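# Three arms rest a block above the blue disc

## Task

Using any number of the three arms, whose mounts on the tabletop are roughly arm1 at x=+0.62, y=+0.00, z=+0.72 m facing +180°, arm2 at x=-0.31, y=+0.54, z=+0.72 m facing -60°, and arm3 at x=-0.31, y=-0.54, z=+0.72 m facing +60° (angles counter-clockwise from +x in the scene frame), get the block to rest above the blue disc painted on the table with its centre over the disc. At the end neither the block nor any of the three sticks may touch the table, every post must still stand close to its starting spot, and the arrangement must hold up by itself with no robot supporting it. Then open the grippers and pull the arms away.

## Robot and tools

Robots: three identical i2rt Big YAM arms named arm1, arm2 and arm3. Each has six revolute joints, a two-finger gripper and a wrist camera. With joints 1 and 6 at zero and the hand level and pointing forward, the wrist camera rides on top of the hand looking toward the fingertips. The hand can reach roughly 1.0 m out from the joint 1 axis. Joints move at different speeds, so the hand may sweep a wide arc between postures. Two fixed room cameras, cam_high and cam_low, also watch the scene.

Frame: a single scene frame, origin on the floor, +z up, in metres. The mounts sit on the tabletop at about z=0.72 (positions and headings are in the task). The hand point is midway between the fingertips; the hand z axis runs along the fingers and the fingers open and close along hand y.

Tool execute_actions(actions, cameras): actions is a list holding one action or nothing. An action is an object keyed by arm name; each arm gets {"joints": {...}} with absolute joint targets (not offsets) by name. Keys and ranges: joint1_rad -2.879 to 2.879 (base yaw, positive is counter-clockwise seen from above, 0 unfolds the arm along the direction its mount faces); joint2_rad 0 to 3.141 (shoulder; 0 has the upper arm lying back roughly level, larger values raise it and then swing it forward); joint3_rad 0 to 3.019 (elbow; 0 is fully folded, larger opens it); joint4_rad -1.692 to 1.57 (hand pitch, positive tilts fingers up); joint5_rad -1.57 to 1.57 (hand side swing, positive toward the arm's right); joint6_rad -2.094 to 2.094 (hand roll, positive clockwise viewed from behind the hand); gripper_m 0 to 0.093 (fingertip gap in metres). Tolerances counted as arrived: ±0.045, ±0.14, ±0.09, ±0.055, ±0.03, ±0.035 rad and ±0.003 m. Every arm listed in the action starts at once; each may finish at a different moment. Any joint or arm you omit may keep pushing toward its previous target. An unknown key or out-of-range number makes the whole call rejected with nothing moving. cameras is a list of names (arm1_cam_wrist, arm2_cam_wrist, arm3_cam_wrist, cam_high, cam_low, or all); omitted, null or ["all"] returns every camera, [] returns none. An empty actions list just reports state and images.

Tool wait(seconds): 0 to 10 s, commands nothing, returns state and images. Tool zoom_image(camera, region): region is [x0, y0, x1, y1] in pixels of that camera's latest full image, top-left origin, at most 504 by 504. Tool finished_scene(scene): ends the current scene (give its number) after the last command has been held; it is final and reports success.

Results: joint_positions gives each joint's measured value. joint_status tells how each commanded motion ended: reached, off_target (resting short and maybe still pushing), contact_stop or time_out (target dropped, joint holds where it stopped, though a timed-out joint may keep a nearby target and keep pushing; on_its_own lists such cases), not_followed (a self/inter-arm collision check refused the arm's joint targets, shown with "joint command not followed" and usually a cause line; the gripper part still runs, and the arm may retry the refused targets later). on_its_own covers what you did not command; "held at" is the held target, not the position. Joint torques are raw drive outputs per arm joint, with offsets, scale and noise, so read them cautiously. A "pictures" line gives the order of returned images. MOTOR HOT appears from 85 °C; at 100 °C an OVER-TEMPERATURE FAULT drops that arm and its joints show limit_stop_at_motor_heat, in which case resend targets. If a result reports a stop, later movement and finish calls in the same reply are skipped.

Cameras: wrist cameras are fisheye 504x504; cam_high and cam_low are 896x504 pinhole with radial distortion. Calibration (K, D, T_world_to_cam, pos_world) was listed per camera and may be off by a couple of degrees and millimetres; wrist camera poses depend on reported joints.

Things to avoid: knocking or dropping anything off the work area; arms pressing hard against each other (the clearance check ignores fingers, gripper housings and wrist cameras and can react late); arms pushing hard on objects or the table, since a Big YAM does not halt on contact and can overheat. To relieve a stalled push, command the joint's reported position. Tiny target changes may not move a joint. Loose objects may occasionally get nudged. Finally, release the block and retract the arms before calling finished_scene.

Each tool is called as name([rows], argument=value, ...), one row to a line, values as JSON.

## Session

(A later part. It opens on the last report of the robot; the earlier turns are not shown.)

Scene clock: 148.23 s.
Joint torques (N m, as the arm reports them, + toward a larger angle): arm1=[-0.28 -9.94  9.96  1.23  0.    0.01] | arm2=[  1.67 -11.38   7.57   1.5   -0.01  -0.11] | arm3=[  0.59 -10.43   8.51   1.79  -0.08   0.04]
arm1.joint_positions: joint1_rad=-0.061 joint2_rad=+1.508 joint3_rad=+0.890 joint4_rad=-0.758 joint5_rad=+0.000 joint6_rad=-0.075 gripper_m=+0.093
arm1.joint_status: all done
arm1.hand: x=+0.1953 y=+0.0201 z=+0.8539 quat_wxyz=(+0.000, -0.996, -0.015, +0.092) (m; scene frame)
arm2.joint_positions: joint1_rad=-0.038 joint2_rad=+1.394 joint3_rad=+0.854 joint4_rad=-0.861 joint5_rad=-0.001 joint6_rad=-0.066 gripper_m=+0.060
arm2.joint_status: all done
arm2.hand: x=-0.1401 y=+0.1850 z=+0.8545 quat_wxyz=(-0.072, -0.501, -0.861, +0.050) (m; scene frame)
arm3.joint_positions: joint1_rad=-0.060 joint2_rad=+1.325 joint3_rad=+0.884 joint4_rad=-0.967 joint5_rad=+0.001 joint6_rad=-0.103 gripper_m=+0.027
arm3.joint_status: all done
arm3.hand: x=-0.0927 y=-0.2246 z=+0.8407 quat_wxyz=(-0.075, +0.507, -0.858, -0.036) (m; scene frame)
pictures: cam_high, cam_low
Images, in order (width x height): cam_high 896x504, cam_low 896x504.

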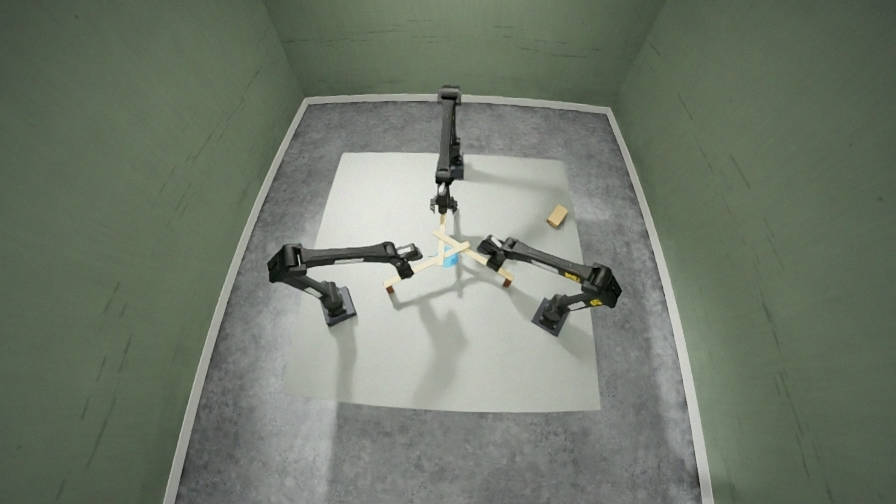

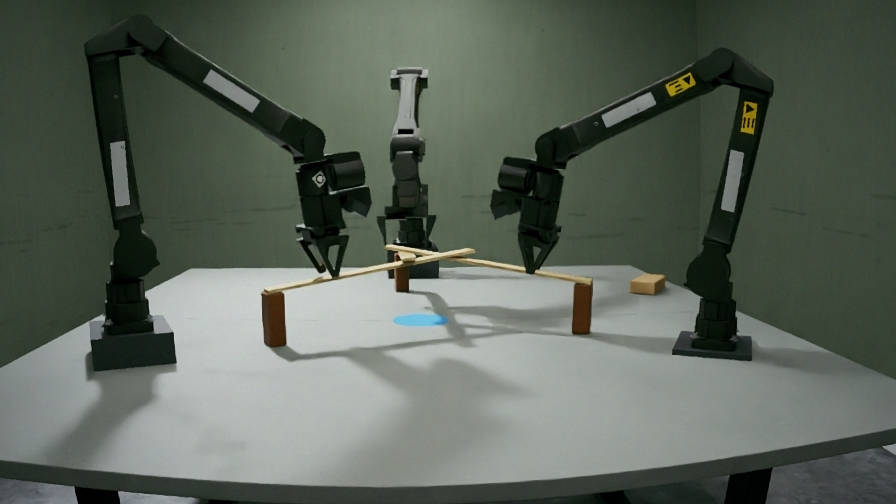

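execute_actions([
  {"arm3":{"joints":{"gripper_m":0.093}},"arm1":{"joints":{"joint2_rad":1.0}},"arm2":{"joints":{"joint2_rad":0.9}}},
], cameras=[])

execute_actions([
  {"arm3":{"joints":{"joint3_rad":1.1,"joint4_rad":-1.2}},"arm1":{"joints":{"joint2_rad":0.6}},"arm2":{"joints":{"joint2_rad":0.6}}},
], cameras=[])

execute_actions([
  {"arm3":{"joints":{"joint1_rad":-1.2,"joint2_rad":1.98,"joint3_rad":1.665,"joint4_rad":-1.22,"joint6_rad":0.47}}},
], cameras=["cam_high","cam_low","arm3_cam_wrist"])

Scene clock: 170.37 s.
Joint torques (N m, as the arm reports them, + toward a larger angle): arm1=[-0.18 -5.7  12.13  2.08  0.01  0.  ] | arm2=[ 1.59 -4.18  9.05  2.27 -0.01 -0.1 ] | arm3=[  0.73 -10.44   8.56   1.62  -0.08   0.04]
arm1.joint_positions: joint1_rad=-0.061 joint2_rad=+0.989 joint3_rad=+0.892 joint4_rad=-0.757 joint5_rad=+0.000 joint6_rad=-0.075 gripper_m=+0.093
arm1.joint_status: all done
arm1.hand: x=+0.2057 y=+0.0219 z=+1.0658 quat_wxyz=(+0.016, -0.938, -0.012, +0.346) (m; scene frame)
arm2.joint_positions: joint1_rad=-0.038 joint2_rad=+0.894 joint3_rad=+0.854 joint4_rad=-0.860 joint5_rad=-0.001 joint6_rad=-0.066 gripper_m=+0.060
arm2.joint_status: all done
arm2.hand: x=-0.1484 y=+0.2035 z=+1.0384 quat_wxyz=(-0.275, -0.474, -0.815, +0.186) (m; scene frame)
arm3.joint_positions: joint1_rad=-0.060 joint2_rad=+1.325 joint3_rad=+0.884 joint4_rad=-0.964 joint5_rad=+0.001 joint6_rad=-0.103 gripper_m=+0.093
arm3.joint_status: all done
arm3.hand: x=-0.0923 y=-0.2241 z=+0.8408 quat_wxyz=(-0.076, +0.507, -0.858, -0.036) (m; scene frame)
pictures: none
No camera images: the call's "cameras" was empty. Leave "cameras" out to get every camera's image.

Scene clock: 171.67 s.
Joint torques (N m, as the arm reports them, + toward a larger angle): arm1=[-0.28 -1.72 11.97  2.41 -0.01  0.  ] | arm2=[ 1.54 -0.34  9.29  2.58 -0.01 -0.11] | arm3=[  0.63 -11.21  13.    -0.01  -0.08   0.03]
arm1.joint_positions: joint1_rad=-0.061 joint2_rad=+0.594 joint3_rad=+0.892 joint4_rad=-0.757 joint5_rad=+0.000 joint6_rad=-0.075 gripper_m=+0.093
arm1.joint_status: all done
arm1.hand: x=+0.2849 y=+0.0198 z=+1.2067 quat_wxyz=(+0.027, -0.852, -0.010, +0.523) (m; scene frame)
arm2.joint_positions: joint1_rad=-0.038 joint2_rad=+0.596 joint3_rad=+0.854 joint4_rad=-0.860 joint5_rad=-0.001 joint6_rad=-0.066 gripper_m=+0.060
arm2.joint_status: all done
arm2.hand: x=-0.1716 y=+0.2522 z=+1.1349 quat_wxyz=(-0.387, -0.444, -0.764, +0.262) (m; scene frame)
arm3.joint_positions: joint1_rad=-0.060 joint2_rad=+1.325 joint3_rad=+1.058 joint4_rad=-1.185 joint5_rad=+0.001 joint6_rad=-0.103 gripper_m=+0.093
arm3.joint_status: all done
arm3.hand: x=-0.0857 y=-0.2149 z=+0.9015 quat_wxyz=(-0.055, +0.508, -0.859, -0.026) (m; scene frame)
pictures: none
No camera images: the call's "cameras" was empty. Leave "cameras" out to get every camera's image.

Scene clock: 173.50 s.
Joint torques (N m, as the arm reports them, + toward a larger angle): arm1=[-0.46 -1.59 11.92  2.35  0.    0.  ] | arm2=[ 1.69 -0.17  9.26  2.55 -0.01 -0.1 ] | arm3=[  0.17 -23.08  13.32  -0.01  -0.06   0.06]
arm1.joint_positions: joint1_rad=-0.061 joint2_rad=+0.594 joint3_rad=+0.892 joint4_rad=-0.757 joint5_rad=+0.000 joint6_rad=-0.075 gripper_m=+0.093
arm1.joint_status: not commanded
arm1.hand: x=+0.2849 y=+0.0198 z=+1.2067 quat_wxyz=(+0.027, -0.852, -0.010, +0.523) (m; scene frame)
arm2.joint_positions: joint1_rad=-0.038 joint2_rad=+0.596 joint3_rad=+0.854 joint4_rad=-0.860 joint5_rad=-0.001 joint6_rad=-0.066 gripper_m=+0.060
arm2.joint_status: not commanded
arm2.hand: x=-0.1716 y=+0.2522 z=+1.1349 quat_wxyz=(-0.387, -0.444, -0.764, +0.262) (m; scene frame)
arm3.joint_positions: joint1_rad=-1.202 joint2_rad=+1.993 joint3_rad=+1.612 joint4_rad=-1.212 joint5_rad=+0.002 joint6_rad=+0.459 gripper_m=+0.093
arm3.joint_status: all done
arm3.hand: x=+0.2686 y=-0.6415 z=+0.7902 quat_wxyz=(+0.012, -0.313, -0.950, +0.001) (m; scene frame)
pictures: arm3_cam_wrist, cam_high, cam_low
camera_calibration (this result's frames):
arm3_cam_wrist: T_world_to_cam=[[-0.578961, -0.81492, 0.0266219, -0.389823], [-0.636724, 0.472274, 0.609541, -0.00394909], [-0.5093, 0.33595, -0.792307, 1.10569], [0, 0, 0, 1]] pos_world=[0.334923, -0.687267, 0.888834]
Images, in order (width x height): arm3_cam_wrist 504x504, cam_high 896x504, cam_low 896x504.

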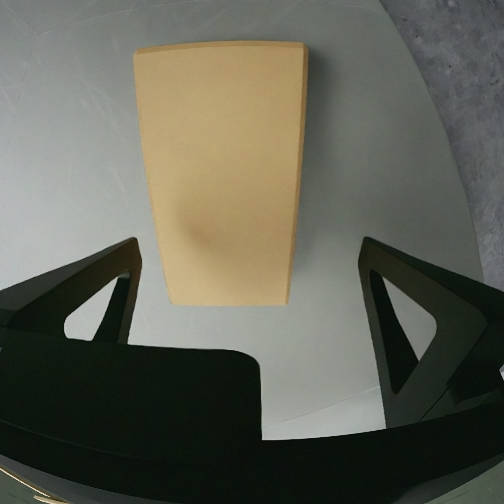

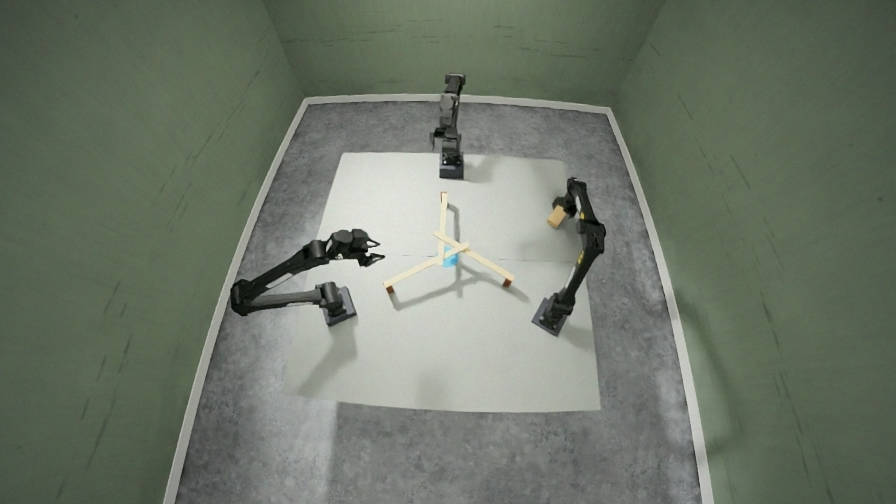

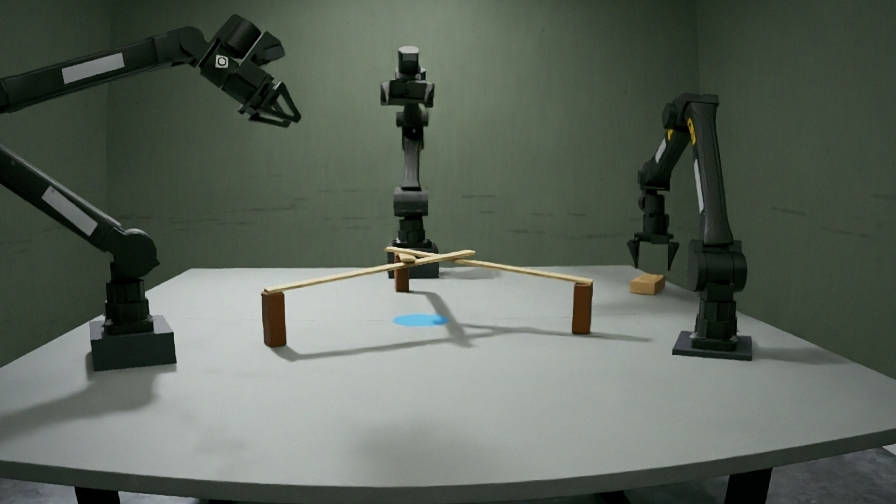

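execute_actions([
  {"arm3":{"joints":{"joint1_rad":-1.185,"joint2_rad":2.07,"joint4_rad":-1.105,"joint6_rad":0.48}}},
], cameras=["arm3_cam_wrist"])

Scene clock: 183.87 s.
Joint torques (N m, as the arm reports them, + toward a larger angle): arm1=[-0.29 -1.84 11.88  2.34  0.   -0.01] | arm2=[ 1.61 -0.25  9.25  2.55 -0.02 -0.11] | arm3=[  0.77 -21.37  13.     1.11  -0.06   0.05]
arm1.joint_positions: joint1_rad=-0.061 joint2_rad=+0.594 joint3_rad=+0.892 joint4_rad=-0.757 joint5_rad=+0.000 joint6_rad=-0.075 gripper_m=+0.093
arm1.joint_status: not commanded
arm1.hand: x=+0.2849 y=+0.0198 z=+1.2067 quat_wxyz=(+0.027, -0.852, -0.010, +0.523) (m; scene frame)
arm2.joint_positions: joint1_rad=-0.038 joint2_rad=+0.596 joint3_rad=+0.854 joint4_rad=-0.860 joint5_rad=-0.001 joint6_rad=-0.066 gripper_m=+0.060
arm2.joint_status: not commanded
arm2.hand: x=-0.1716 y=+0.2522 z=+1.1349 quat_wxyz=(-0.387, -0.444, -0.764, +0.262) (m; scene frame)
arm3.joint_positions: joint1_rad=-1.191 joint2_rad=+2.056 joint3_rad=+1.612 joint4_rad=-1.122 joint5_rad=+0.002 joint6_rad=+0.470 gripper_m=+0.093
arm3.joint_status: all done
arm3.hand: x=+0.2864 y=-0.6380 z=+0.7544 quat_wxyz=(-0.002, -0.313, -0.950, -0.001) (m; scene frame)
pictures: arm3_cam_wrist
camera_calibration (this result's frames):
arm3_cam_wrist: T_world_to_cam=[[-0.579326, -0.81497, 0.014347, -0.366342], [-0.653747, 0.475089, 0.588987, 0.0497876], [-0.486823, 0.331836, -0.808015, 1.08793], [0, 0, 0, 1]] pos_world=[0.349949, -0.683227, 0.854999]
Images, in order (width x height): arm3_cam_wrist 504x504.

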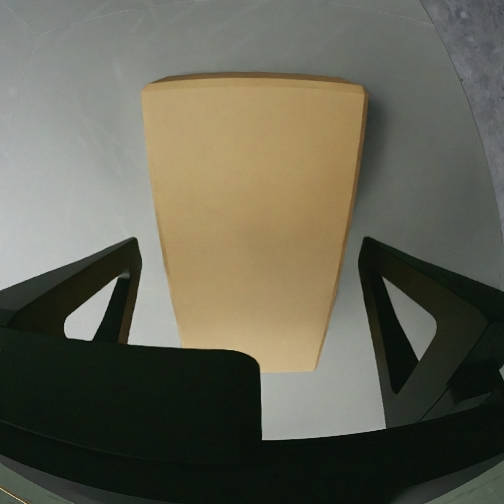

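execute_actions([
  {"arm3":{"joints":{"joint2_rad":2.09}}},
])

Scene clock: 207.67 s.
Joint torques (N m, as the arm reports them, + toward a larger angle): arm1=[-0.38 -1.66 11.93  2.36  0.   -0.01] | arm2=[ 1.64 -0.28  9.23  2.52 -0.02 -0.1 ] | arm3=[  0.74 -20.08  13.04   1.1   -0.07   0.05]
arm1.joint_positions: joint1_rad=-0.061 joint2_rad=+0.594 joint3_rad=+0.892 joint4_rad=-0.757 joint5_rad=+0.000 joint6_rad=-0.075 gripper_m=+0.093
arm1.joint_status: not commanded
arm1.hand: x=+0.2849 y=+0.0198 z=+1.2067 quat_wxyz=(+0.027, -0.852, -0.010, +0.523) (m; scene frame)
arm2.joint_positions: joint1_rad=-0.038 joint2_rad=+0.596 joint3_rad=+0.854 joint4_rad=-0.860 joint5_rad=-0.001 joint6_rad=-0.066 gripper_m=+0.060
arm2.joint_status: not commanded
arm2.hand: x=-0.1716 y=+0.2522 z=+1.1349 quat_wxyz=(-0.387, -0.444, -0.764, +0.262) (m; scene frame)
arm3.joint_positions: joint1_rad=-1.191 joint2_rad=+2.060 joint3_rad=+1.612 joint4_rad=-1.122 joint5_rad=+0.002 joint6_rad=+0.470 gripper_m=+0.093
arm3.joint_status: all done
arm3.hand: x=+0.2859 y=-0.6379 z=+0.7519 quat_wxyz=(+0.000, -0.313, -0.950, -0.001) (m; scene frame)
pictures: arm1_cam_wrist, arm2_cam_wrist, arm3_cam_wrist, cam_high, cam_low
camera_calibration (this result's frames):
arm1_cam_wrist: T_world_to_cam=[[0.00563963, 0.998033, 0.0624433, -0.0969238], [0.893512, 0.0230089, -0.44845, 0.289788], [-0.449005, 0.0583229, -0.891624, 1.32229], [0, 0, 0, 1]] pos_world=[0.335334, 0.0129454, 1.315]
arm2_cam_wrist: T_world_to_cam=[[-0.880386, -0.470131, 0.0624245, -0.100611], [-0.462326, 0.821431, -0.333925, 0.0921439], [0.105711, -0.322844, -0.94053, 1.29226], [0, 0, 0, 1]] pos_world=[-0.182581, 0.294207, 1.25246]
arm3_cam_wrist: T_world_to_cam=[[-0.579249, -0.81499, 0.016178, -0.367908], [-0.651311, 0.474667, 0.592018, 0.0476505], [-0.490168, 0.332388, -0.805763, 1.08533], [0, 0, 0, 1]] pos_world=[0.349918, -0.68321, 0.85226]
Images, in order (width x height): arm1_cam_wrist 504x504, arm2_cam_wrist 504x504, arm3_cam_wrist 504x504, cam_high 896x504, cam_low 896x504.

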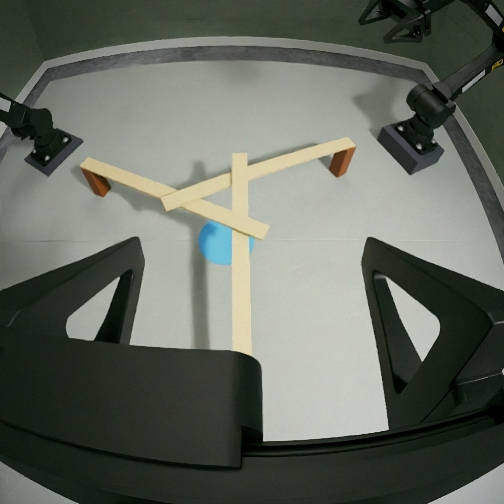

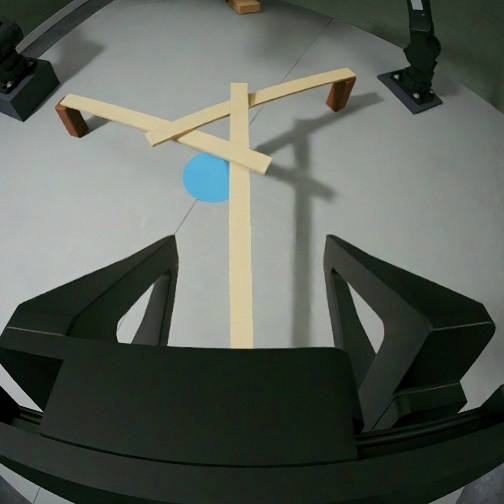

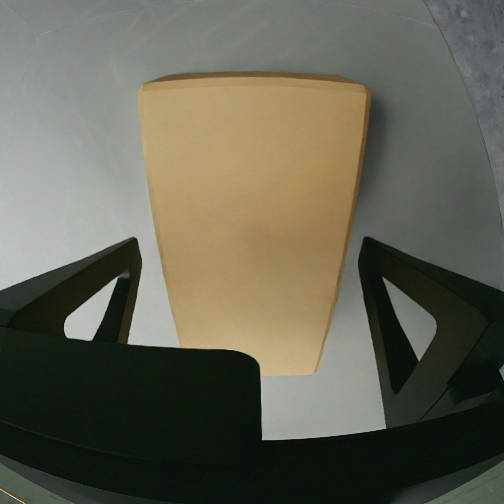

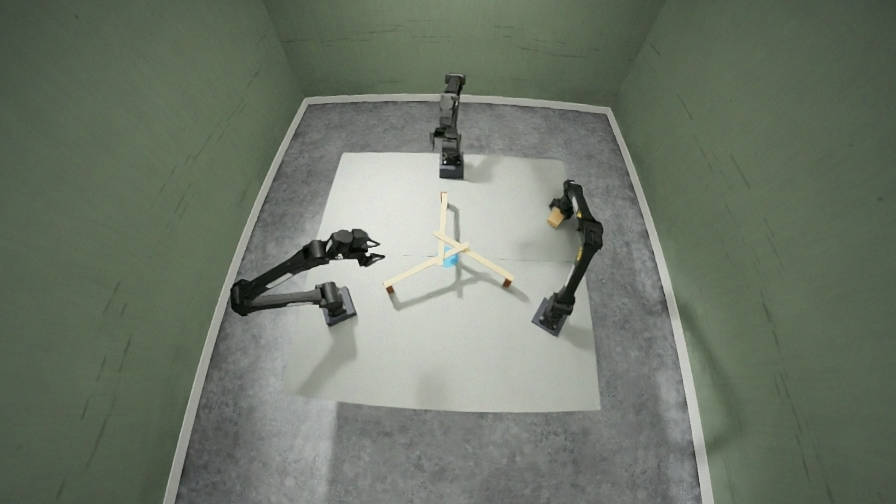

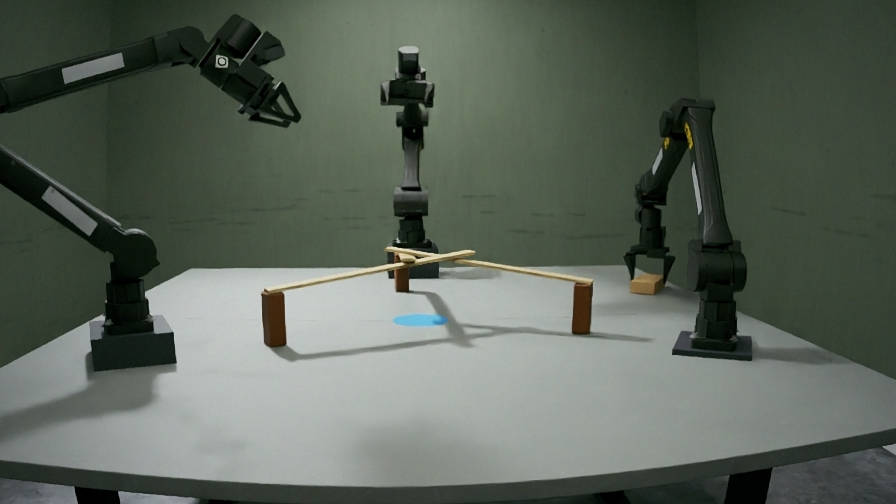

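execute_actions([
  {"arm3":{"joints":{"joint2_rad":2.105}}},
], cameras=["cam_low"])

zoom_image(camera="cam_low", region=[590, 220, 710, 310])

Scene clock: 213.17 s.
Joint torques (N m, as the arm reports them, + toward a larger angle): arm1=[-0.33 -1.78 11.9   2.38  0.   -0.01] | arm2=[ 1.62 -0.26  9.25  2.54 -0.01 -0.1 ] | arm3=[  0.65 -20.65  12.96   1.09  -0.07   0.06]
arm1.joint_positions: joint1_rad=-0.061 joint2_rad=+0.594 joint3_rad=+0.892 joint4_rad=-0.757 joint5_rad=+0.000 joint6_rad=-0.075 gripper_m=+0.093
arm1.joint_status: not commanded
arm1.hand: x=+0.2849 y=+0.0198 z=+1.2067 quat_wxyz=(+0.027, -0.852, -0.010, +0.523) (m; scene frame)
arm2.joint_positions: joint1_rad=-0.038 joint2_rad=+0.596 joint3_rad=+0.854 joint4_rad=-0.860 joint5_rad=-0.001 joint6_rad=-0.066 gripper_m=+0.060
arm2.joint_status: not commanded
arm2.hand: x=-0.1716 y=+0.2522 z=+1.1349 quat_wxyz=(-0.387, -0.444, -0.764, +0.262) (m; scene frame)
arm3.joint_positions: joint1_rad=-1.191 joint2_rad=+2.079 joint3_rad=+1.612 joint4_rad=-1.122 joint5_rad=+0.002 joint6_rad=+0.470 gripper_m=+0.093
arm3.joint_status: all done
arm3.hand: x=+0.2838 y=-0.6375 z=+0.7408 quat_wxyz=(+0.010, -0.313, -0.950, +0.000) (m; scene frame)
pictures: cam_low
Images, in order (width x height): cam_low 896x504.

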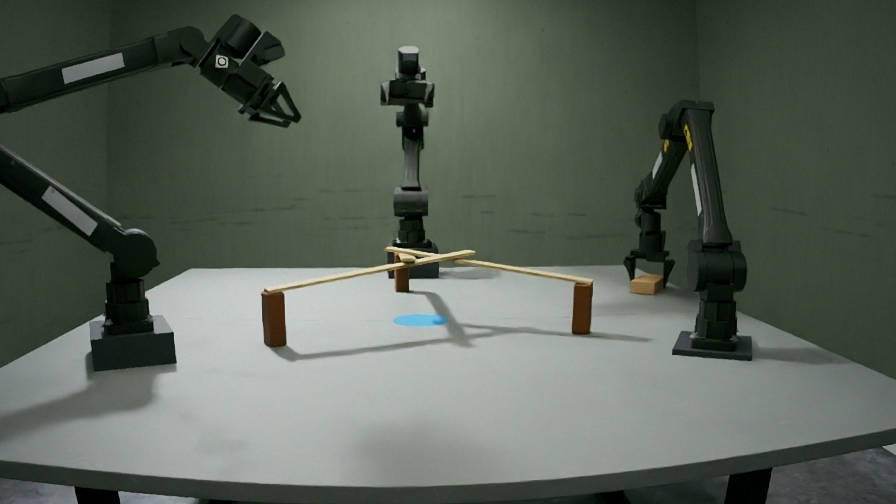

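Region (590, 220, 710, 310) of cam_low's 896x504 image, scaled by 4.200, with more detail than that image has; it fills the top 378 rows of this view, and the rest is white.

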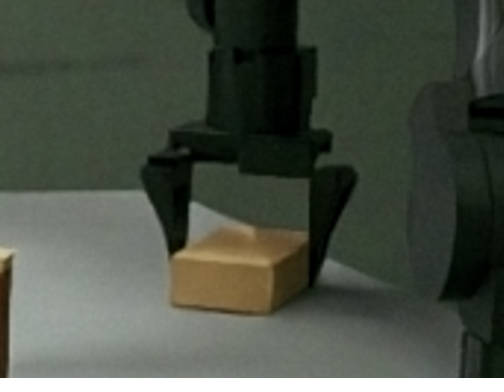

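execute_actions([
  {"arm3":{"joints":{"joint2_rad":2.055}}},
], cameras=[])

Scene clock: 218.93 s.
Joint torques (N m, as the arm reports them, + toward a larger angle): arm1=[-0.38 -1.89 11.96  2.4  -0.01  0.  ] | arm2=[ 1.65 -0.31  9.25  2.55 -0.01 -0.1 ] | arm3=[  0.67 -24.86  12.88   1.07  -0.07   0.06]
arm1.joint_positions: joint1_rad=-0.061 joint2_rad=+0.594 joint3_rad=+0.892 joint4_rad=-0.757 joint5_rad=+0.000 joint6_rad=-0.075 gripper_m=+0.093
arm1.joint_status: not commanded
arm1.hand: x=+0.2849 y=+0.0198 z=+1.2067 quat_wxyz=(+0.027, -0.852, -0.010, +0.523) (m; scene frame)
arm2.joint_positions: joint1_rad=-0.038 joint2_rad=+0.596 joint3_rad=+0.854 joint4_rad=-0.860 joint5_rad=-0.001 joint6_rad=-0.066 gripper_m=+0.060
arm2.joint_status: not commanded
arm2.hand: x=-0.1716 y=+0.2522 z=+1.1349 quat_wxyz=(-0.387, -0.444, -0.764, +0.262) (m; scene frame)
arm3.joint_positions: joint1_rad=-1.191 joint2_rad=+2.079 joint3_rad=+1.612 joint4_rad=-1.122 joint5_rad=+0.002 joint6_rad=+0.470 gripper_m=+0.093
arm3.joint_status: all done
arm3.hand: x=+0.2838 y=-0.6375 z=+0.7408 quat_wxyz=(+0.010, -0.313, -0.950, +0.000) (m; scene frame)
pictures: none
No camera images: the call's "cameras" was empty. Leave "cameras" out to get every camera's image.

execute_actions([
  {"arm3":{"joints":{"joint2_rad":2.04}}},
], cameras=[])

Scene clock: 223.03 s.
Joint torques (N m, as the arm reports them, + toward a larger angle): arm1=[-0.1  -1.81 11.93  2.34  0.    0.  ] | arm2=[ 1.74 -0.29  9.24  2.54 -0.02 -0.1 ] | arm3=[  0.62 -25.5   12.93   1.08  -0.07   0.06]
arm1.joint_positions: joint1_rad=-0.061 joint2_rad=+0.594 joint3_rad=+0.892 joint4_rad=-0.757 joint5_rad=+0.000 joint6_rad=-0.075 gripper_m=+0.093
arm1.joint_status: not commanded
arm1.hand: x=+0.2849 y=+0.0198 z=+1.2067 quat_wxyz=(+0.027, -0.852, -0.010, +0.523) (m; scene frame)
arm2.joint_positions: joint1_rad=-0.038 joint2_rad=+0.596 joint3_rad=+0.854 joint4_rad=-0.860 joint5_rad=-0.001 joint6_rad=-0.066 gripper_m=+0.060
arm2.joint_status: not commanded
arm2.hand: x=-0.1716 y=+0.2522 z=+1.1349 quat_wxyz=(-0.387, -0.444, -0.764, +0.262) (m; scene frame)
arm3.joint_positions: joint1_rad=-1.191 joint2_rad=+2.075 joint3_rad=+1.612 joint4_rad=-1.122 joint5_rad=+0.002 joint6_rad=+0.470 gripper_m=+0.093
arm3.joint_status: all done
arm3.hand: x=+0.2842 y=-0.6376 z=+0.7430 quat_wxyz=(+0.008, -0.313, -0.950, +0.000) (m; scene frame)
pictures: none
No camera images: the call's "cameras" was empty. Leave "cameras" out to get every camera's image.

execute_actions([
  {"arm3":{"joints":{"joint2_rad":2.033,"gripper_m":0.03}}},
], cameras=["arm3_cam_wrist"])

execute_actions([
  {"arm3":{"joints":{"joint2_rad":1.87,"joint3_rad":1.98,"joint4_rad":-1.63}}},
], cameras=["cam_low"])

Scene clock: 229.00 s.
Joint torques (N m, as the arm reports them, + toward a larger angle): arm1=[-0.48 -1.93 11.86  2.34  0.   -0.01] | arm2=[ 1.68 -0.37  9.25  2.57 -0.01 -0.1 ] | arm3=[  0.76 -25.96  12.96   1.06  -0.06   0.04]
arm1.joint_positions: joint1_rad=-0.061 joint2_rad=+0.594 joint3_rad=+0.892 joint4_rad=-0.757 joint5_rad=+0.000 joint6_rad=-0.075 gripper_m=+0.093
arm1.joint_status: not commanded
arm1.hand: x=+0.2849 y=+0.0198 z=+1.2067 quat_wxyz=(+0.027, -0.852, -0.010, +0.523) (m; scene frame)
arm2.joint_positions: joint1_rad=-0.038 joint2_rad=+0.596 joint3_rad=+0.854 joint4_rad=-0.860 joint5_rad=-0.001 joint6_rad=-0.066 gripper_m=+0.060
arm2.joint_status: not commanded
arm2.hand: x=-0.1716 y=+0.2522 z=+1.1349 quat_wxyz=(-0.387, -0.444, -0.764, +0.262) (m; scene frame)
arm3.joint_positions: joint1_rad=-1.191 joint2_rad=+2.072 joint3_rad=+1.612 joint4_rad=-1.121 joint5_rad=+0.002 joint6_rad=+0.470 gripper_m=+0.069
arm3.joint_status: gripper_m off_target (ended at +0.069, target +0.030); the others done
arm3.hand: x=+0.2849 y=-0.6377 z=+0.7448 quat_wxyz=(+0.006, -0.313, -0.950, +0.000) (m; scene frame)
pictures: arm3_cam_wrist
camera_calibration (this result's frames):
arm3_cam_wrist: T_world_to_cam=[[-0.579629, -0.814609, 0.0210115, -0.371495], [-0.644468, 0.474042, 0.599955, 0.0427918], [-0.498689, 0.33421, -0.799758, 1.07812], [0, 0, 0, 1]] pos_world=[0.349896, -0.683228, 0.844369]
Images, in order (width x height): arm3_cam_wrist 504x504.

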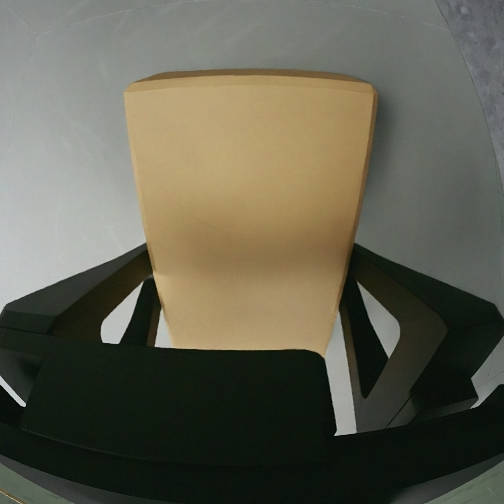

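Scene clock: 230.40 s.
Joint torques (N m, as the arm reports them, + toward a larger angle): arm1=[-0.15 -1.78 11.97  2.3   0.    0.  ] | arm2=[ 1.66 -0.34  9.25  2.56 -0.01 -0.1 ] | arm3=[  0.72 -20.5   12.72  -0.15  -0.06   0.03]
arm1.joint_positions: joint1_rad=-0.061 joint2_rad=+0.594 joint3_rad=+0.892 joint4_rad=-0.757 joint5_rad=+0.000 joint6_rad=-0.075 gripper_m=+0.093
arm1.joint_status: not commanded
arm1.hand: x=+0.2849 y=+0.0198 z=+1.2067 quat_wxyz=(+0.027, -0.852, -0.010, +0.523) (m; scene frame)
arm2.joint_positions: joint1_rad=-0.038 joint2_rad=+0.596 joint3_rad=+0.854 joint4_rad=-0.860 joint5_rad=-0.001 joint6_rad=-0.066 gripper_m=+0.060
arm2.joint_status: not commanded
arm2.hand: x=-0.1716 y=+0.2522 z=+1.1349 quat_wxyz=(-0.387, -0.444, -0.764, +0.262) (m; scene frame)
arm3.joint_positions: joint1_rad=-1.191 joint2_rad=+1.866 joint3_rad=+1.943 joint4_rad=-1.617 joint5_rad=+0.002 joint6_rad=+0.470 gripper_m=+0.069
arm3.joint_status: all done
arm3.hand: x=+0.2674 y=-0.6358 z=+0.9867 quat_wxyz=(-0.014, -0.313, -0.950, -0.003) (m; scene frame)
pictures: cam_low
Images, in order (width x height): cam_low 896x504.

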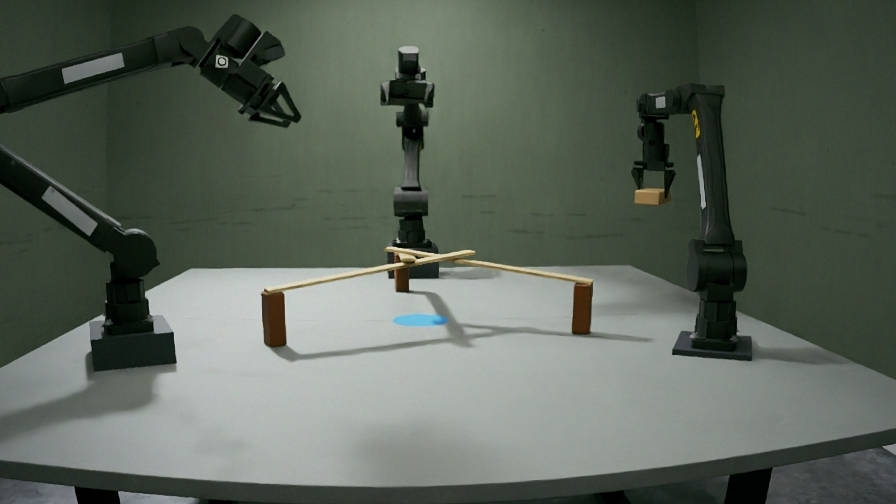

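execute_actions([
  {"arm3":{"joints":{"joint1_rad":0.025,"joint2_rad":1.955,"joint4_rad":-1.535,"joint6_rad":-0.36}}},
])

Scene clock: 239.33 s.
Joint torques (N m, as the arm reports them, + toward a larger angle): arm1=[-0.45 -1.7  11.91  2.4   0.01  0.  ] | arm2=[ 1.62 -0.28  9.24  2.55 -0.01 -0.1 ] | arm3=[  0.18 -24.84  12.68   0.37   0.    -0.16]
arm1.joint_positions: joint1_rad=-0.061 joint2_rad=+0.594 joint3_rad=+0.892 joint4_rad=-0.757 joint5_rad=+0.000 joint6_rad=-0.075 gripper_m=+0.093
arm1.joint_status: not commanded
arm1.hand: x=+0.2849 y=+0.0198 z=+1.2067 quat_wxyz=(+0.027, -0.852, -0.010, +0.523) (m; scene frame)
arm2.joint_positions: joint1_rad=-0.038 joint2_rad=+0.596 joint3_rad=+0.854 joint4_rad=-0.860 joint5_rad=-0.001 joint6_rad=-0.066 gripper_m=+0.060
arm2.joint_status: not commanded
arm2.hand: x=-0.1716 y=+0.2522 z=+1.1349 quat_wxyz=(-0.387, -0.444, -0.764, +0.262) (m; scene frame)
arm3.joint_positions: joint1_rad=+0.026 joint2_rad=+1.981 joint3_rad=+1.943 joint4_rad=-1.534 joint5_rad=-0.002 joint6_rad=-0.349 gripper_m=+0.069
arm3.joint_status: all done
arm3.hand: x=-0.0037 y=-0.0028 z=+0.9233 quat_wxyz=(+0.000, +0.644, -0.765, -0.002) (m; scene frame)
pictures: arm1_cam_wrist, arm2_cam_wrist, arm3_cam_wrist, cam_high, cam_low
camera_calibration (this result's frames):
arm1_cam_wrist: T_world_to_cam=[[0.00563963, 0.998033, 0.0624433, -0.0969238], [0.893512, 0.0230089, -0.44845, 0.289788], [-0.449005, 0.0583229, -0.891624, 1.32229], [0, 0, 0, 1]] pos_world=[0.335334, 0.0129454, 1.315]
arm2_cam_wrist: T_world_to_cam=[[-0.880386, -0.470131, 0.0624245, -0.100611], [-0.462326, 0.821431, -0.333925, 0.0921439], [0.105711, -0.322844, -0.94053, 1.29226], [0, 0, 0, 1]] pos_world=[-0.182581, 0.294207, 1.25246]
arm3_cam_wrist: T_world_to_cam=[[0.988361, -0.151455, 0.0142664, -0.0114244], [-0.130723, -0.797607, 0.588842, -0.542613], [-0.0778038, -0.583853, -0.808122, 0.871474], [0, 0, 0, 1]] pos_world=[0.00816328, 0.0742908, 1.02393]
Images, in order (width x height): arm1_cam_wrist 504x504, arm2_cam_wrist 504x504, arm3_cam_wrist 504x504, cam_high 896x504, cam_low 896x504.

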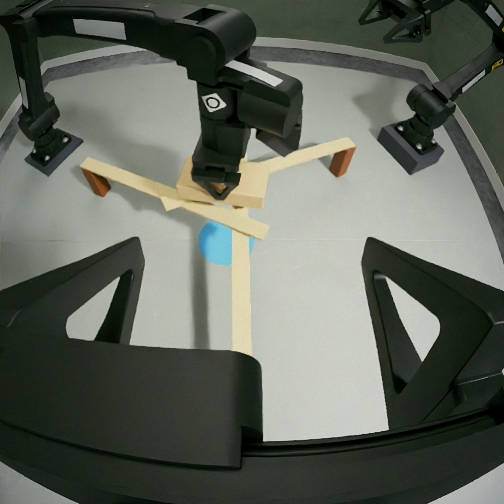

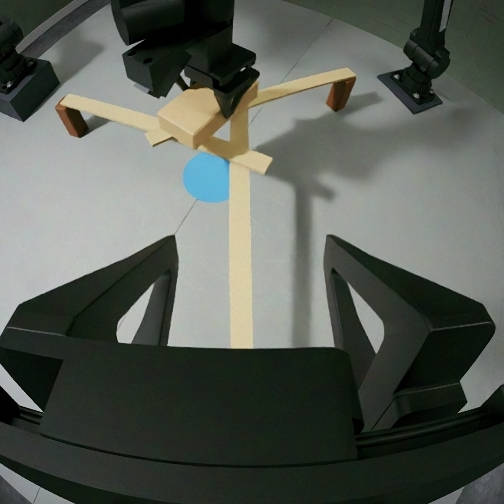

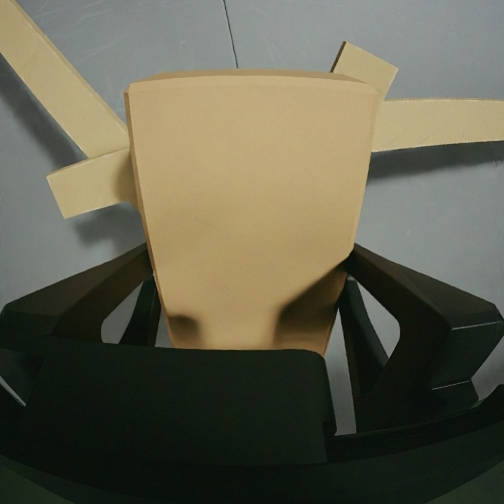

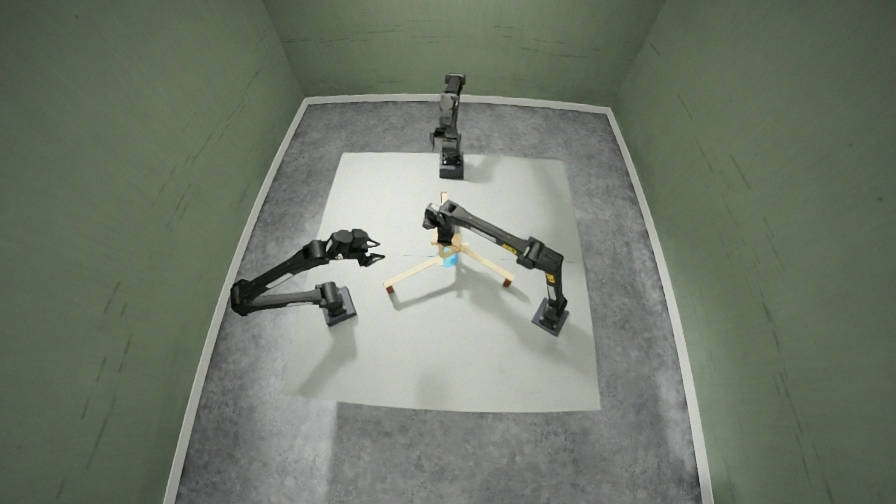

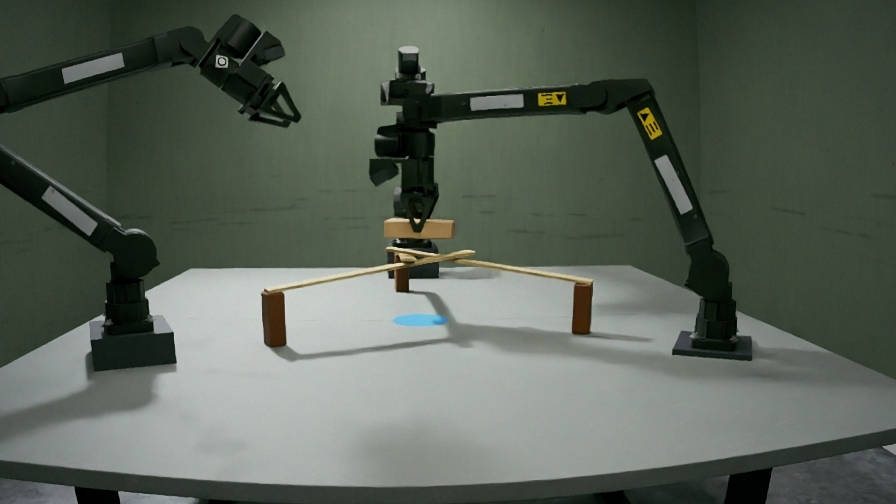

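execute_actions([
  {"arm3":{"joints":{"joint3_rad":1.895,"joint4_rad":-1.48}}},
], cameras=["cam_low","arm1_cam_wrist","arm2_cam_wrist"])

zoom_image(camera="cam_low", region=[360, 200, 500, 290])

Scene clock: 246.97 s.
Joint torques (N m, as the arm reports them, + toward a larger angle): arm1=[-0.44 -1.96 11.94  2.37  0.01 -0.02] | arm2=[ 1.75 -0.23  9.24  2.54 -0.01 -0.11] | arm3=[ -0.1  -24.75  10.03   1.06   0.    -0.16]
arm1.joint_positions: joint1_rad=-0.061 joint2_rad=+0.594 joint3_rad=+0.892 joint4_rad=-0.757 joint5_rad=+0.000 joint6_rad=-0.075 gripper_m=+0.093
arm1.joint_status: not commanded
arm1.hand: x=+0.2849 y=+0.0198 z=+1.2067 quat_wxyz=(+0.027, -0.852, -0.010, +0.523) (m; scene frame)
arm2.joint_positions: joint1_rad=-0.038 joint2_rad=+0.596 joint3_rad=+0.854 joint4_rad=-0.860 joint5_rad=-0.001 joint6_rad=-0.066 gripper_m=+0.060
arm2.joint_status: not commanded
arm2.hand: x=-0.1716 y=+0.2522 z=+1.1349 quat_wxyz=(-0.387, -0.444, -0.764, +0.262) (m; scene frame)
arm3.joint_positions: joint1_rad=+0.026 joint2_rad=+1.981 joint3_rad=+1.889 joint4_rad=-1.496 joint5_rad=-0.002 joint6_rad=-0.349 gripper_m=+0.069
arm3.joint_status: all done
arm3.hand: x=-0.0062 y=-0.0071 z=+0.9029 quat_wxyz=(+0.007, +0.644, -0.765, +0.000) (m; scene frame)
pictures: arm1_cam_wrist, arm2_cam_wrist, cam_low
camera_calibration (this result's frames):
arm1_cam_wrist: T_world_to_cam=[[0.00563963, 0.998033, 0.0624433, -0.0969238], [0.893512, 0.0230089, -0.44845, 0.289788], [-0.449005, 0.0583229, -0.891624, 1.32229], [0, 0, 0, 1]] pos_world=[0.335334, 0.0129454, 1.315]
arm2_cam_wrist: T_world_to_cam=[[-0.880386, -0.470131, 0.0624245, -0.100611], [-0.462326, 0.821431, -0.333925, 0.0921439], [0.105711, -0.322844, -0.94053, 1.29226], [0, 0, 0, 1]] pos_world=[-0.182581, 0.294207, 1.25246]
Images, in order (width x height): arm1_cam_wrist 504x504, arm2_cam_wrist 504x504, cam_low 896x504.

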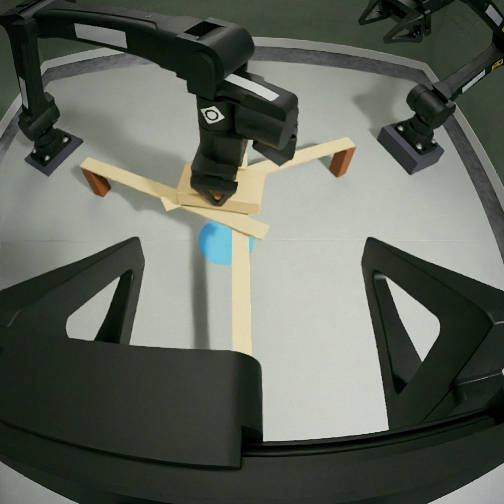

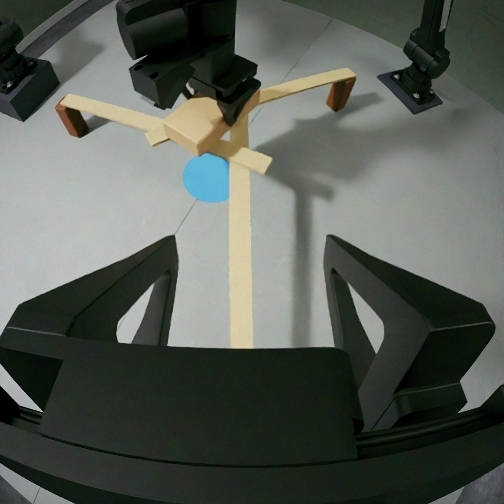

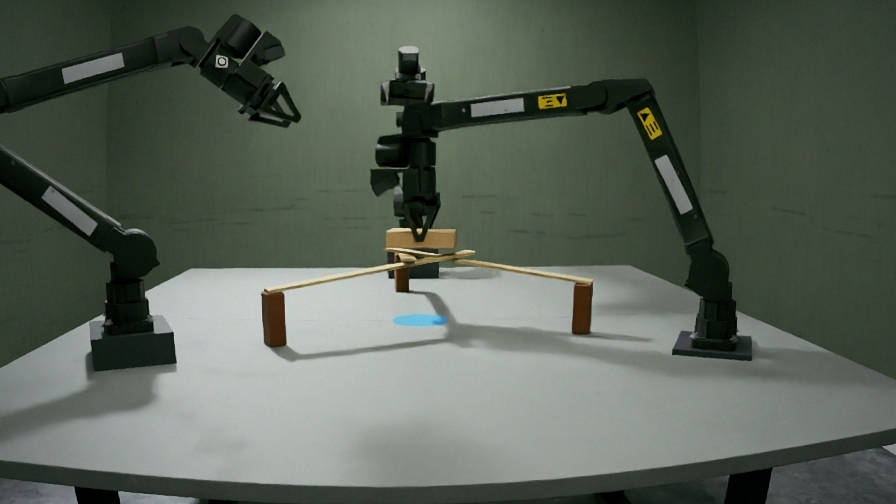

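Region (360, 200, 500, 290) of cam_low's 896x504 image, scaled by 3.600, with more detail than that image has; it fills the top 324 rows of this view, and the rest is white.

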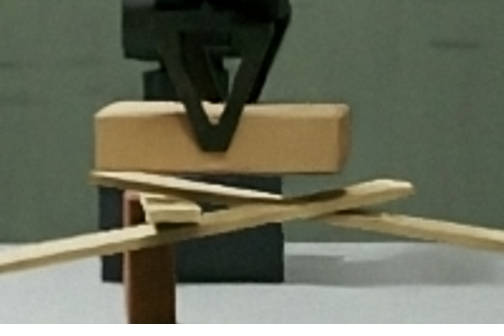

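execute_actions([
  {"arm3":{"joints":{"joint3_rad":1.873,"joint4_rad":-1.455}}},
], cameras=["cam_low","arm1_cam_wrist","arm3_cam_wrist"])

zoom_image(camera="cam_low", region=[360, 200, 500, 290])

zoom_image(camera="arm1_cam_wrist", region=[140, 130, 310, 270])

Scene clock: 257.10 s.
Joint torques (N m, as the arm reports them, + toward a larger angle): arm1=[-0.34 -1.87 11.92  2.35  0.   -0.01] | arm2=[ 1.52 -0.39  9.2   2.51 -0.01 -0.1 ] | arm3=[ -0.11 -24.82   9.55   1.12   0.01  -0.17]
arm1.joint_positions: joint1_rad=-0.061 joint2_rad=+0.594 joint3_rad=+0.892 joint4_rad=-0.757 joint5_rad=+0.000 joint6_rad=-0.075 gripper_m=+0.093
arm1.joint_status: not commanded
arm1.hand: x=+0.2849 y=+0.0198 z=+1.2067 quat_wxyz=(+0.027, -0.852, -0.010, +0.523) (m; scene frame)
arm2.joint_positions: joint1_rad=-0.038 joint2_rad=+0.596 joint3_rad=+0.854 joint4_rad=-0.860 joint5_rad=-0.001 joint6_rad=-0.066 gripper_m=+0.060
arm2.joint_status: not commanded
arm2.hand: x=-0.1716 y=+0.2522 z=+1.1349 quat_wxyz=(-0.387, -0.444, -0.764, +0.262) (m; scene frame)
arm3.joint_positions: joint1_rad=+0.026 joint2_rad=+1.981 joint3_rad=+1.873 joint4_rad=-1.472 joint5_rad=-0.002 joint6_rad=-0.349 gripper_m=+0.069
arm3.joint_status: all done
arm3.hand: x=-0.0057 y=-0.0062 z=+0.8965 quat_wxyz=(+0.004, +0.644, -0.765, -0.001) (m; scene frame)
pictures: arm1_cam_wrist, arm3_cam_wrist, cam_low
camera_calibration (this result's frames):
arm1_cam_wrist: T_world_to_cam=[[0.00563963, 0.998033, 0.0624433, -0.0969238], [0.893512, 0.0230089, -0.44845, 0.289788], [-0.449005, 0.0583229, -0.891624, 1.32229], [0, 0, 0, 1]] pos_world=[0.335334, 0.0129454, 1.315]
arm3_cam_wrist: T_world_to_cam=[[0.988418, -0.151337, 0.0112515, -0.00684951], [-0.128237, -0.793297, 0.595176, -0.535473], [-0.0811465, -0.589726, -0.803516, 0.843553], [0, 0, 0, 1]] pos_world=[0.006554, 0.0716392, 0.996587]
Images, in order (width x height): arm1_cam_wrist 504x504, arm3_cam_wrist 504x504, cam_low 896x504.

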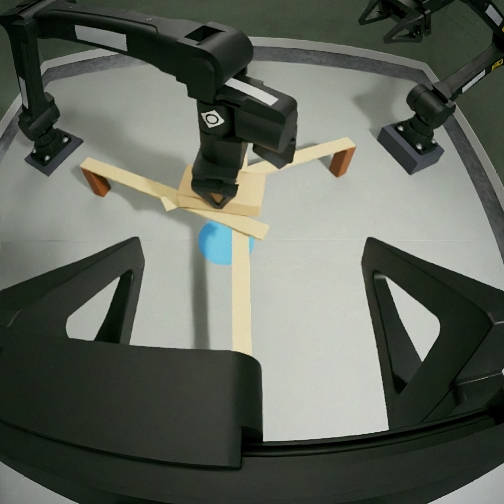

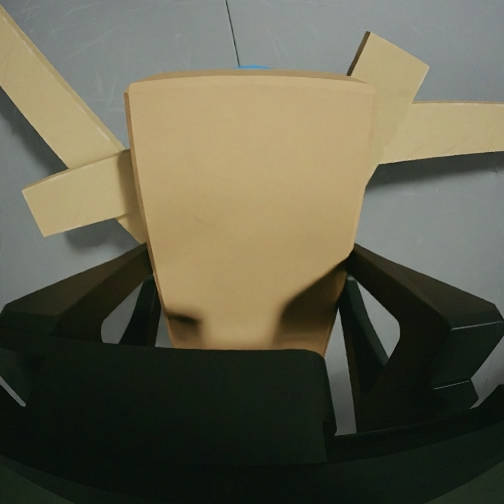

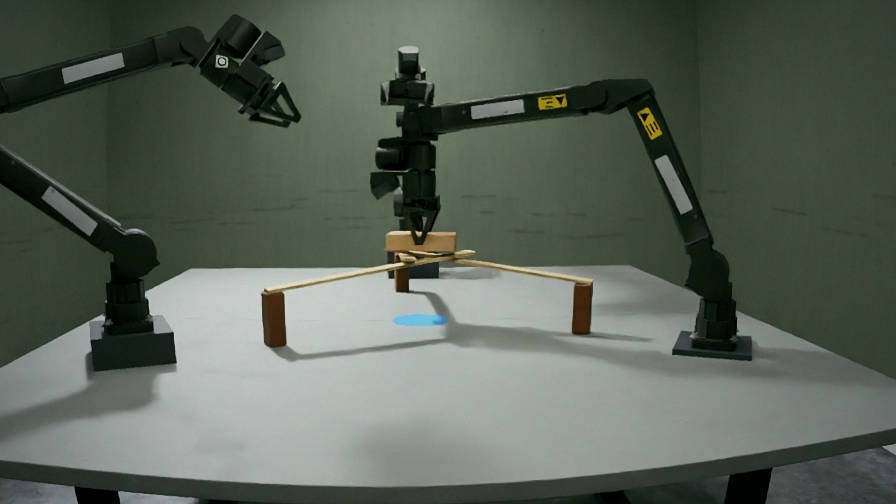

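Region (360, 200, 500, 290) of cam_low's 896x504 image, scaled by 3.600, with more detail than that image has; it fills the top 324 rows of this view, and the rest is white.

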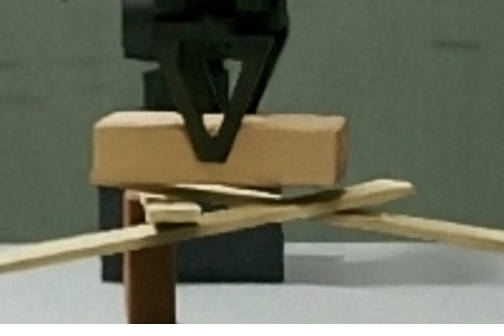

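Region (140, 130, 310, 270) of arm1_cam_wrist's 504x504 image, scaled by 2.965, with more detail than that image has; it fills the top 415 rows of this view, and the rest is white.

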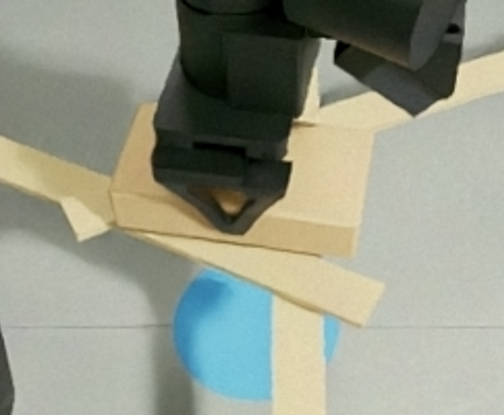

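execute_actions([
  {"arm3":{"joints":{"joint1_rad":0.005,"joint3_rad":1.862}}},
], cameras=["cam_low","arm1_cam_wrist"])

zoom_image(camera="cam_low", region=[360, 200, 500, 290])

zoom_image(camera="arm1_cam_wrist", region=[140, 130, 310, 270])

Scene clock: 268.80 s.
Joint torques (N m, as the arm reports them, + toward a larger angle): arm1=[-0.19 -1.92 11.97  2.37  0.01  0.  ] | arm2=[ 1.75 -0.3   9.25  2.54 -0.01 -0.11] | arm3=[ -0.22 -24.66   9.48   1.06   0.01  -0.16]
arm1.joint_positions: joint1_rad=-0.061 joint2_rad=+0.594 joint3_rad=+0.892 joint4_rad=-0.757 joint5_rad=+0.000 joint6_rad=-0.075 gripper_m=+0.093
arm1.joint_status: not commanded
arm1.hand: x=+0.2849 y=+0.0198 z=+1.2067 quat_wxyz=(+0.027, -0.852, -0.010, +0.523) (m; scene frame)
arm2.joint_positions: joint1_rad=-0.038 joint2_rad=+0.596 joint3_rad=+0.854 joint4_rad=-0.860 joint5_rad=-0.001 joint6_rad=-0.066 gripper_m=+0.060
arm2.joint_status: not commanded
arm2.hand: x=-0.1716 y=+0.2522 z=+1.1349 quat_wxyz=(-0.387, -0.444, -0.764, +0.262) (m; scene frame)
arm3.joint_positions: joint1_rad=+0.010 joint2_rad=+1.981 joint3_rad=+1.862 joint4_rad=-1.471 joint5_rad=-0.002 joint6_rad=-0.350 gripper_m=+0.069
arm3.joint_status: all done
arm3.hand: x=+0.0018 y=-0.0136 z=+0.8926 quat_wxyz=(+0.008, +0.638, -0.770, +0.001) (m; scene frame)
pictures: arm1_cam_wrist, cam_low
camera_calibration (this result's frames):
arm1_cam_wrist: T_world_to_cam=[[0.00563963, 0.998033, 0.0624433, -0.0969238], [0.893512, 0.0230089, -0.44845, 0.289788], [-0.449005, 0.0583229, -0.891624, 1.32229], [0, 0, 0, 1]] pos_world=[0.335334, 0.0129454, 1.315]
Images, in order (width x height): arm1_cam_wrist 504x504, cam_low 896x504.

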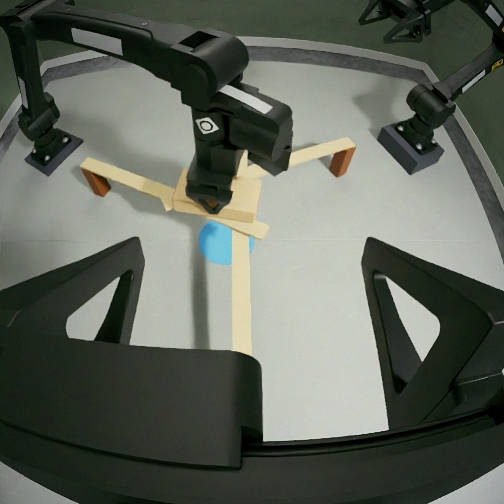

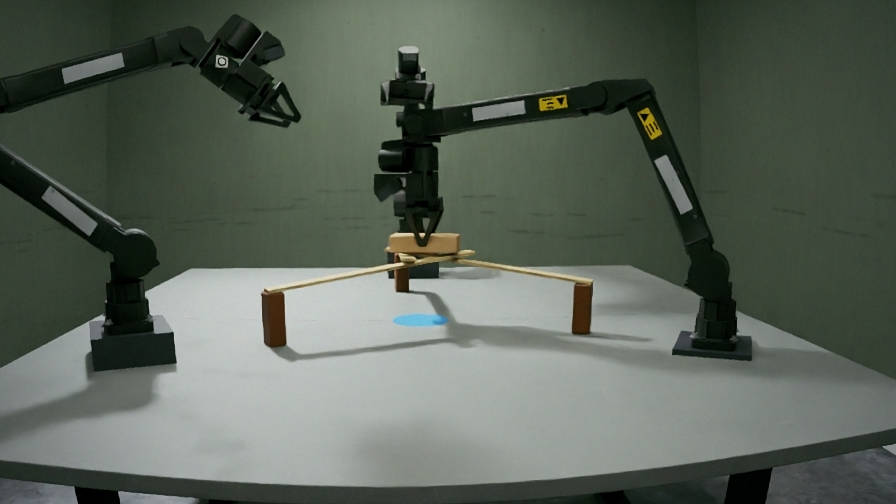

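Region (360, 200, 500, 290) of cam_low's 896x504 image, scaled by 3.600, with more detail than that image has; it fills the top 324 rows of this view, and the rest is white.

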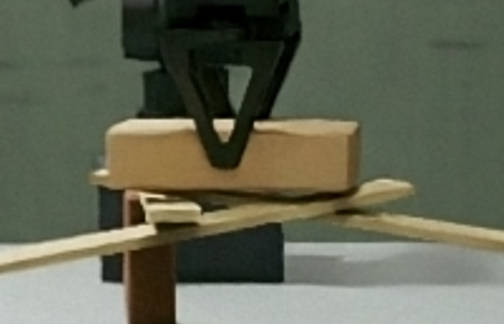

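Region (140, 130, 310, 270) of arm1_cam_wrist's 504x504 image, scaled by 2.965, with more detail than that image has; it fills the top 415 rows of this view, and the rest is white.

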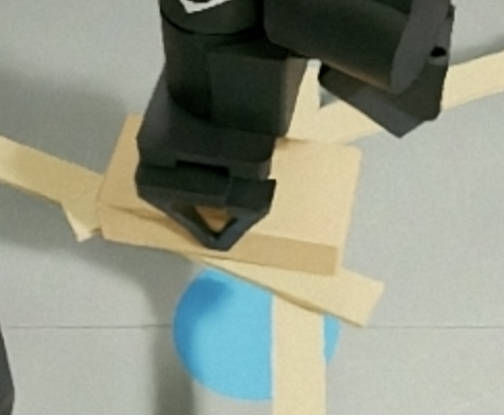

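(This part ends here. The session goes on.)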